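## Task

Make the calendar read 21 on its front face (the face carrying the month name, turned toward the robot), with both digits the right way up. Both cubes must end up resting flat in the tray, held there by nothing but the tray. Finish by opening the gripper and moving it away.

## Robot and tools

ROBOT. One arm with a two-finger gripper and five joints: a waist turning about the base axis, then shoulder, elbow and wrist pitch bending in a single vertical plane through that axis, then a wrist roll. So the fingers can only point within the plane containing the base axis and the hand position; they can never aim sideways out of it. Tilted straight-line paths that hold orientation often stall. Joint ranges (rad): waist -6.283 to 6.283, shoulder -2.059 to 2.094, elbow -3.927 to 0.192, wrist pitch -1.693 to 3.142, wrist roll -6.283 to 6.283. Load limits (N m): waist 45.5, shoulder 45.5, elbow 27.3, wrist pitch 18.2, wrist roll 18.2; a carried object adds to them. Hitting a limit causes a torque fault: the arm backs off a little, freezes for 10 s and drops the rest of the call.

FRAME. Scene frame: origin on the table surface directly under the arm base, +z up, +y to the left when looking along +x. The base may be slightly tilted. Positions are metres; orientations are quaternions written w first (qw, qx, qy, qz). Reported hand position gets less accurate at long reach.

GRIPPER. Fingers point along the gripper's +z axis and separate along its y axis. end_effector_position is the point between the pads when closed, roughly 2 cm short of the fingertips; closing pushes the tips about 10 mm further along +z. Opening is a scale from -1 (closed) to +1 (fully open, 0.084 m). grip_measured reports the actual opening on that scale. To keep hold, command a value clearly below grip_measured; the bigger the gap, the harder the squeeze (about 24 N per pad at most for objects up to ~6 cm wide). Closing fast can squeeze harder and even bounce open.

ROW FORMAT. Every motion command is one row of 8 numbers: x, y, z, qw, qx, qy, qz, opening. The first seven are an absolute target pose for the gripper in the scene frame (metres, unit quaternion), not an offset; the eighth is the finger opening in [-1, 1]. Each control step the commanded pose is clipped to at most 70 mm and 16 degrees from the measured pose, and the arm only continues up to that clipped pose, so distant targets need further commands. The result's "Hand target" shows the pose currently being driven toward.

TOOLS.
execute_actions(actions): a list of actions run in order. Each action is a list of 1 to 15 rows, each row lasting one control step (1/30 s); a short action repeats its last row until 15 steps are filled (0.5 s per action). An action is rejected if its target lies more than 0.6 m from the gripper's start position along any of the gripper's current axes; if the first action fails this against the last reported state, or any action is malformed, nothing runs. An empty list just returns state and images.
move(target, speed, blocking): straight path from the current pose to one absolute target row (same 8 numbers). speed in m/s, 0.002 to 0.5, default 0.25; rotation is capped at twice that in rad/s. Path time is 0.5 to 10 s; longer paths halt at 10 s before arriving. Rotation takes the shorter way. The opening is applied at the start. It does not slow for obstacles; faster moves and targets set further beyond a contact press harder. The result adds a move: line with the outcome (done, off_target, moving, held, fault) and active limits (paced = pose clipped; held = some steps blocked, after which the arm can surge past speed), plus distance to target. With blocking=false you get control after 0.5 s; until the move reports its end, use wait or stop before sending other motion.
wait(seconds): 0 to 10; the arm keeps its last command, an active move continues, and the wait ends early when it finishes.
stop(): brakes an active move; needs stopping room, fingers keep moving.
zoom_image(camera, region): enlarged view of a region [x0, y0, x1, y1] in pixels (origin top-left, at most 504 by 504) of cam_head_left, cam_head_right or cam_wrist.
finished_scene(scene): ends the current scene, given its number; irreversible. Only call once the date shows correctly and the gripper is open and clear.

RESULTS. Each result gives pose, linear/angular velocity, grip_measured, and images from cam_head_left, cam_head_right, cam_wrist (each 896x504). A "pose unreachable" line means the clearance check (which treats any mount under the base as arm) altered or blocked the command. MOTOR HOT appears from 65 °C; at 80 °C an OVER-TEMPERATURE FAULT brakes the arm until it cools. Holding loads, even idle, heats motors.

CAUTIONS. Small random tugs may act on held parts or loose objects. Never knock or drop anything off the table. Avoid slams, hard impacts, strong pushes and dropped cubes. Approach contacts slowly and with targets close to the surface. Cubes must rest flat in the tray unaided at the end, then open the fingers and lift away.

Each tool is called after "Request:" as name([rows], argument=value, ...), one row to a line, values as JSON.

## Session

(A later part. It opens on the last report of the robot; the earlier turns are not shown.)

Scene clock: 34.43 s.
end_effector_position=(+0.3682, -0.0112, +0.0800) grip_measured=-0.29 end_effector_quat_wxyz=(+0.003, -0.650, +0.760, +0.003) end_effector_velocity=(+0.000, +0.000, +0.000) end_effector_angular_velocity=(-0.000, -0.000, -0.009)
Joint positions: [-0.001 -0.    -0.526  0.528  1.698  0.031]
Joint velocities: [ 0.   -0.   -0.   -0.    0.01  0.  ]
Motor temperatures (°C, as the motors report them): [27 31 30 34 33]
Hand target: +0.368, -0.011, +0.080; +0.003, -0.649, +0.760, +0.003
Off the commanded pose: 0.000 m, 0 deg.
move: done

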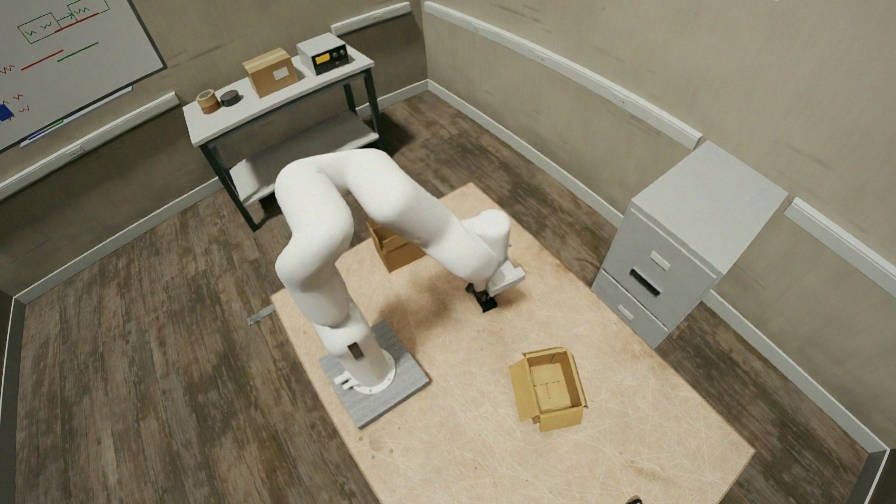

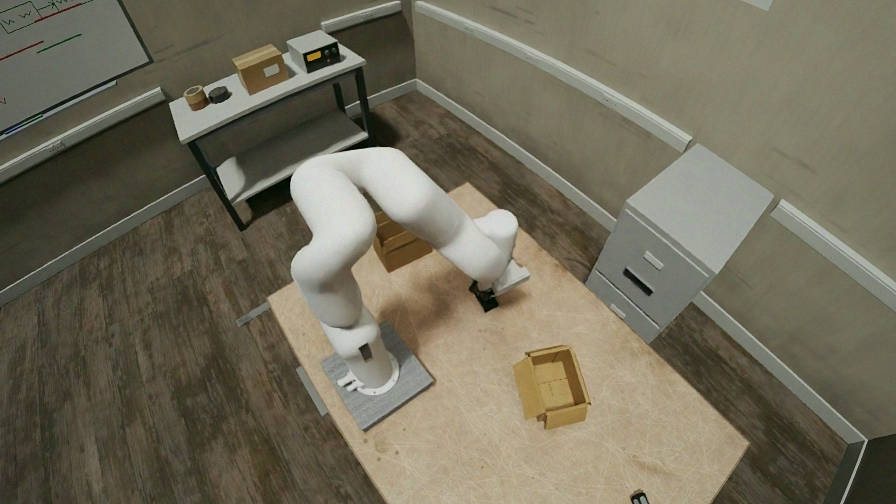

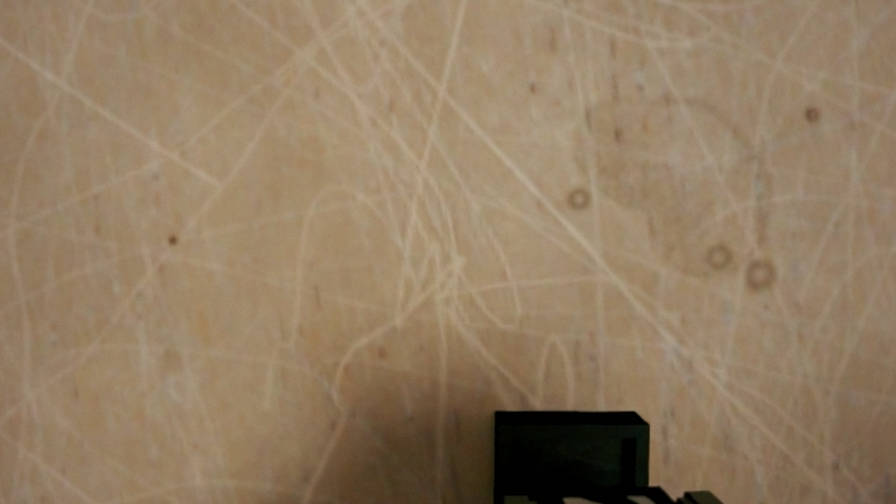

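Request:
move(target=[0.3675,-0.0122,0.039,0,0.649,-0.76,0,-0.7], speed=0.03)

Request:
move(target=[0.3675,-0.0122,0.039,0,0.649,-0.76,0,0.5])

Request:
move(target=[0.3675,-0.0122,0.1,0,0.649,-0.76,0,0.5])

Request:
move(target=[0.25,0.06,0.2,0,0.649,-0.76,0,0.5])

Scene clock: 36.33 s.
end_effector_position=(+0.3676, -0.0122, +0.0392) grip_measured=-0.29 end_effector_quat_wxyz=(+0.003, -0.649, +0.760, +0.003) end_effector_velocity=(+0.000, +0.000, -0.001) end_effector_angular_velocity=(-0.000, -0.000, +0.000)
Joint positions: [-0.005  0.135 -0.52   0.386  1.695  0.031]
Joint velocities: [ 0.     0.004 -0.001 -0.003  0.    -0.   ]
Motor temperatures (°C, as the motors report them): [27 31 30 34 33]
Hand target: +0.367, -0.012, +0.039; +0.003, -0.649, +0.760, +0.003
Off the commanded pose: 0.000 m, 0 deg.
move: done

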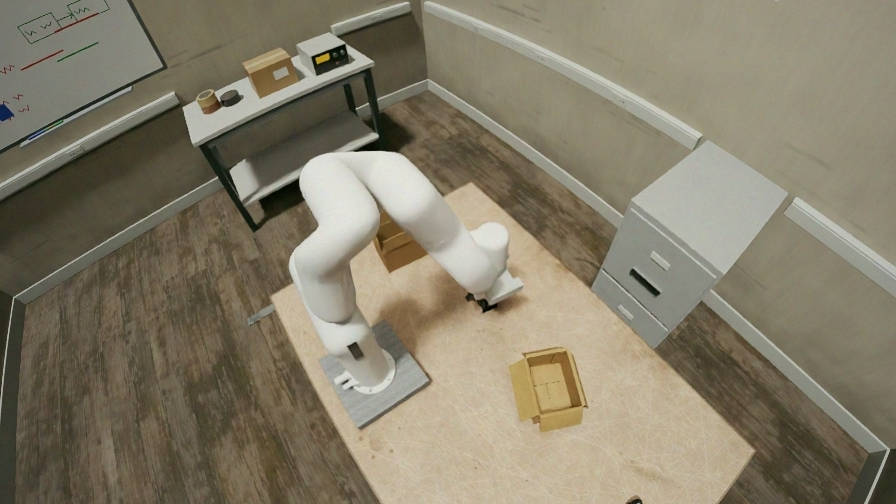

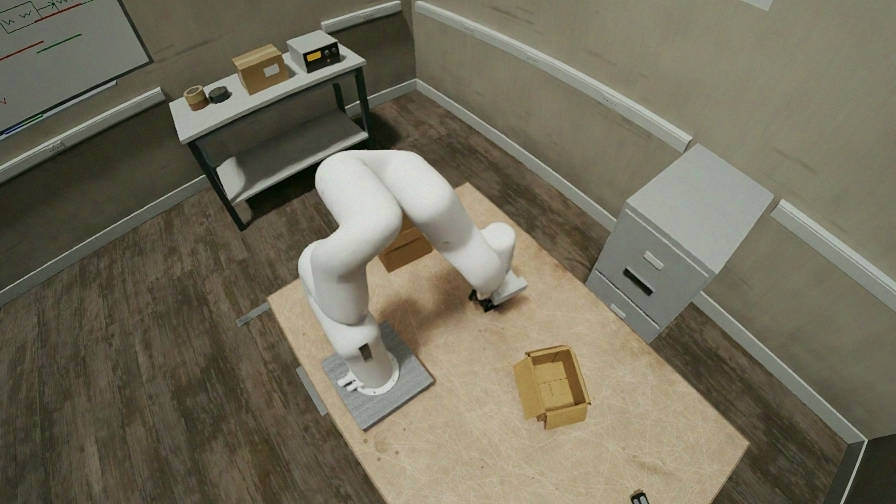

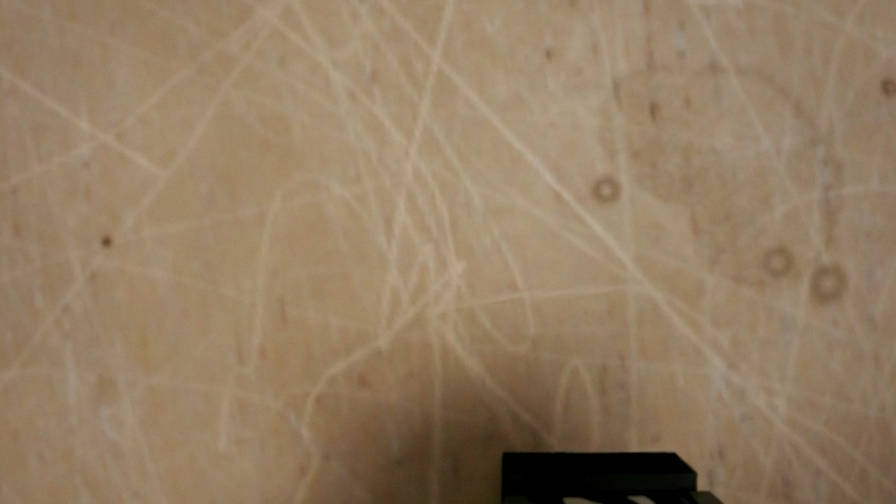

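Scene clock: 37.03 s.
end_effector_position=(+0.3675, -0.0122, +0.0390) grip_measured=+0.49 end_effector_quat_wxyz=(+0.003, -0.649, +0.760, +0.003) end_effector_velocity=(+0.000, -0.000, +0.000) end_effector_angular_velocity=(-0.000, -0.000, -0.001)
Joint positions: [-0.005  0.135 -0.52   0.386  1.695  0.065]
Joint velocities: [-0.     0.    -0.     0.     0.001 -0.   ]
Motor temperatures (°C, as the motors report them): [27 31 30 34 33]
Hand target: +0.367, -0.012, +0.039; +0.003, -0.649, +0.760, +0.003
Off the commanded pose: 0.000 m, 0 deg.
move: done

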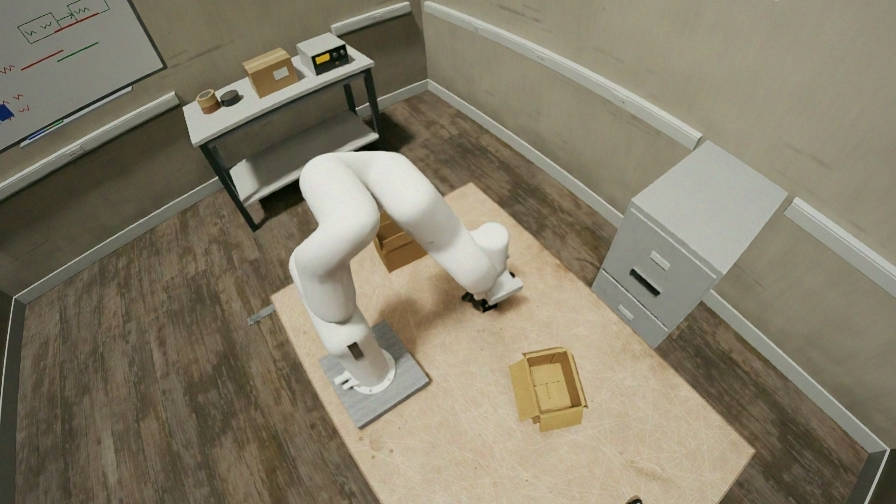

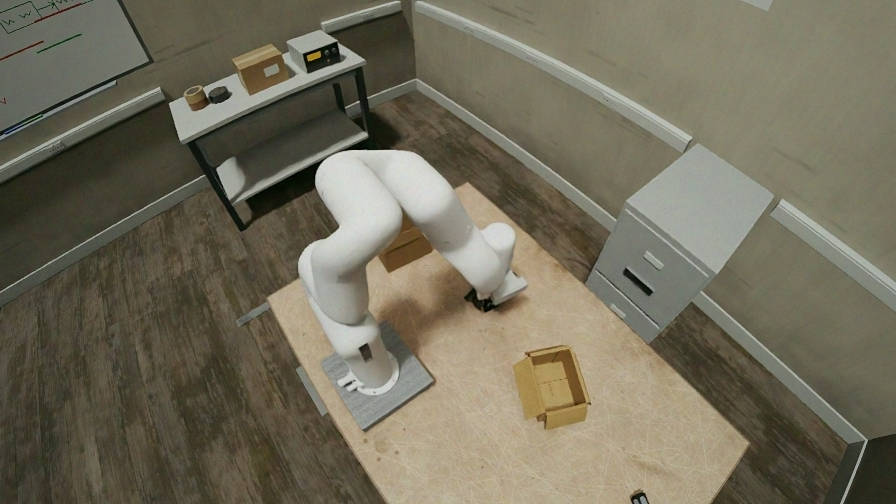

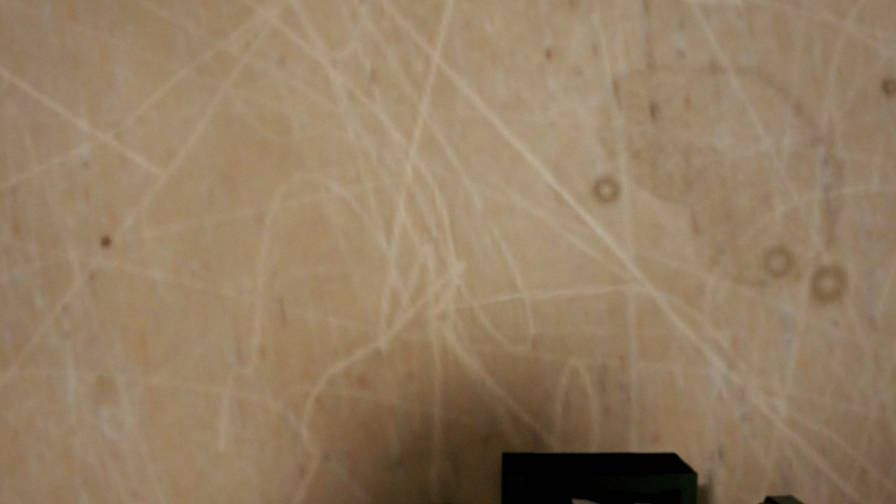

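Scene clock: 37.90 s.
end_effector_position=(+0.3673, -0.0122, +0.0995) grip_measured=+0.49 end_effector_quat_wxyz=(+0.003, -0.649, +0.760, +0.003) end_effector_velocity=(+0.002, +0.000, +0.003) end_effector_angular_velocity=(-0.000, -0.005, -0.001)
Joint positions: [-0.004 -0.062 -0.533  0.596  1.696  0.065]
Joint velocities: [ 0.001 -0.007 -0.003  0.005  0.001  0.   ]
Motor temperatures (°C, as the motors report them): [27 31 30 34 33]
Hand target: +0.368, -0.012, +0.100; +0.003, -0.649, +0.760, +0.003
Off the commanded pose: 0.001 m, 0 deg.
move: done

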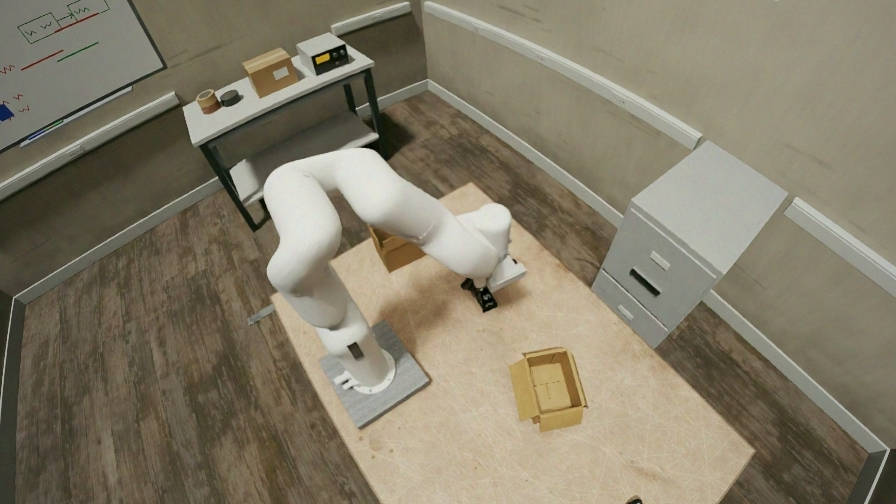

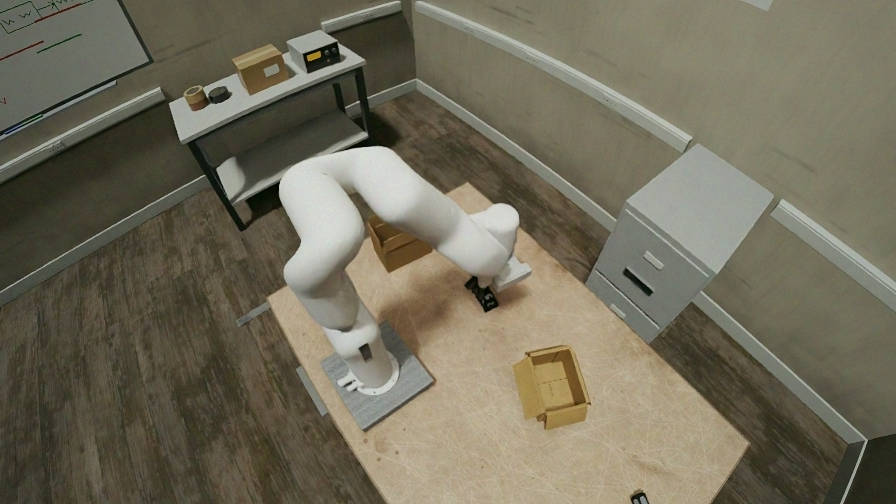

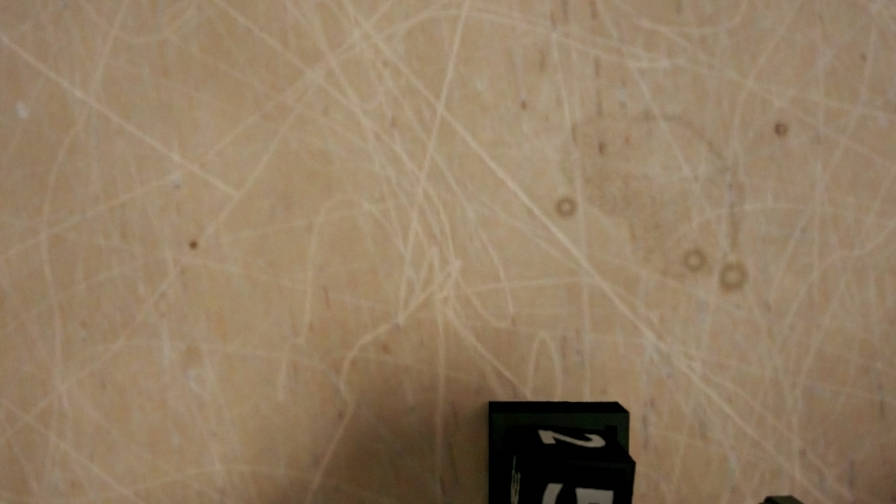

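Scene clock: 39.23 s.
end_effector_position=(+0.2503, +0.0599, +0.1996) grip_measured=+0.49 end_effector_quat_wxyz=(+0.001, -0.649, +0.761, +0.004) end_effector_velocity=(-0.001, +0.001, +0.002) end_effector_angular_velocity=(+0.000, -0.002, +0.001)
Joint positions: [ 0.268 -0.748 -0.317  1.069  1.968  0.065]
Joint velocities: [ 0.003 -0.008 -0.001  0.007  0.001 -0.   ]
Motor temperatures (°C, as the motors report them): [27 31 30 34 33]
Hand target: +0.250, +0.060, +0.200; +0.002, -0.649, +0.760, +0.004
Off the commanded pose: 0.001 m, 0 deg.
move: done

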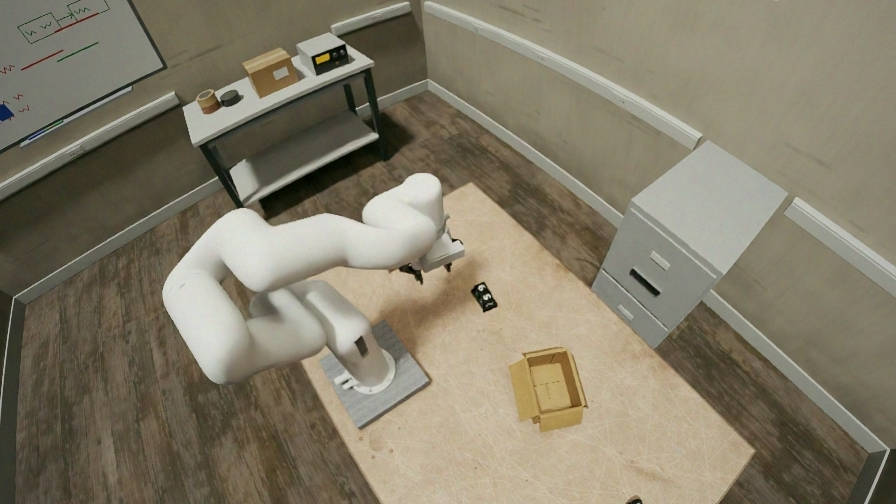

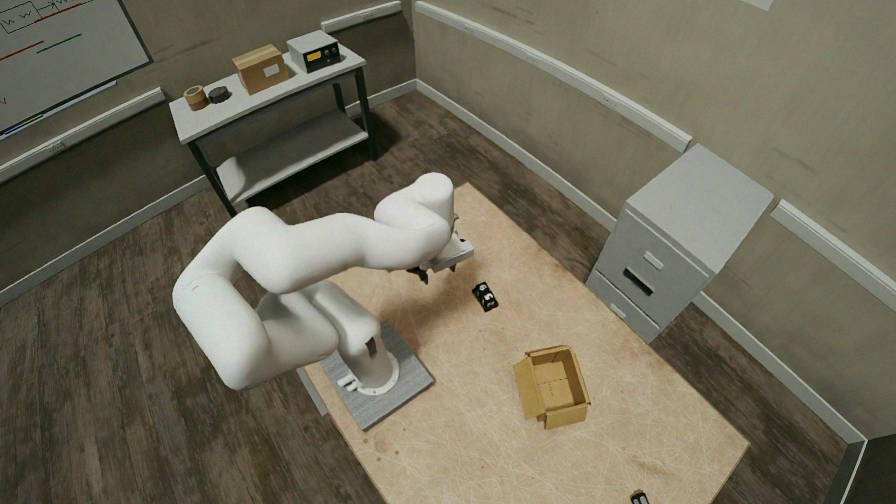

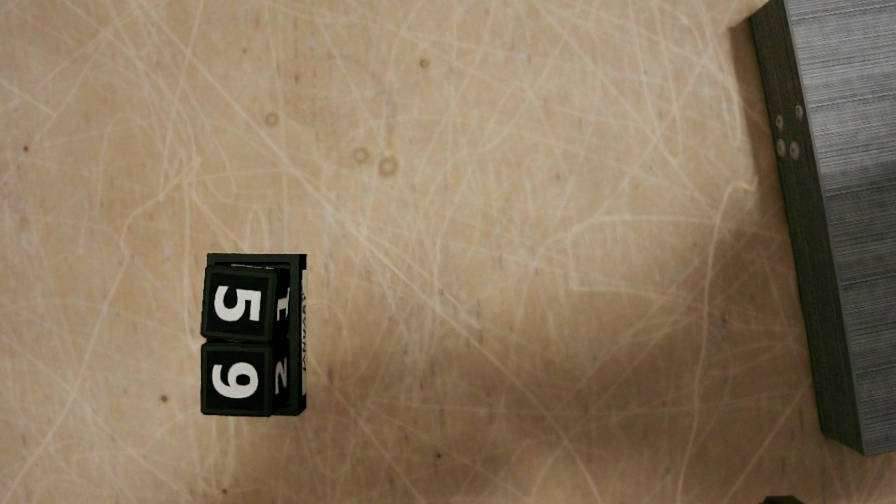

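Request:
finished_scene(scene=2)

The scene is finished: the task was done.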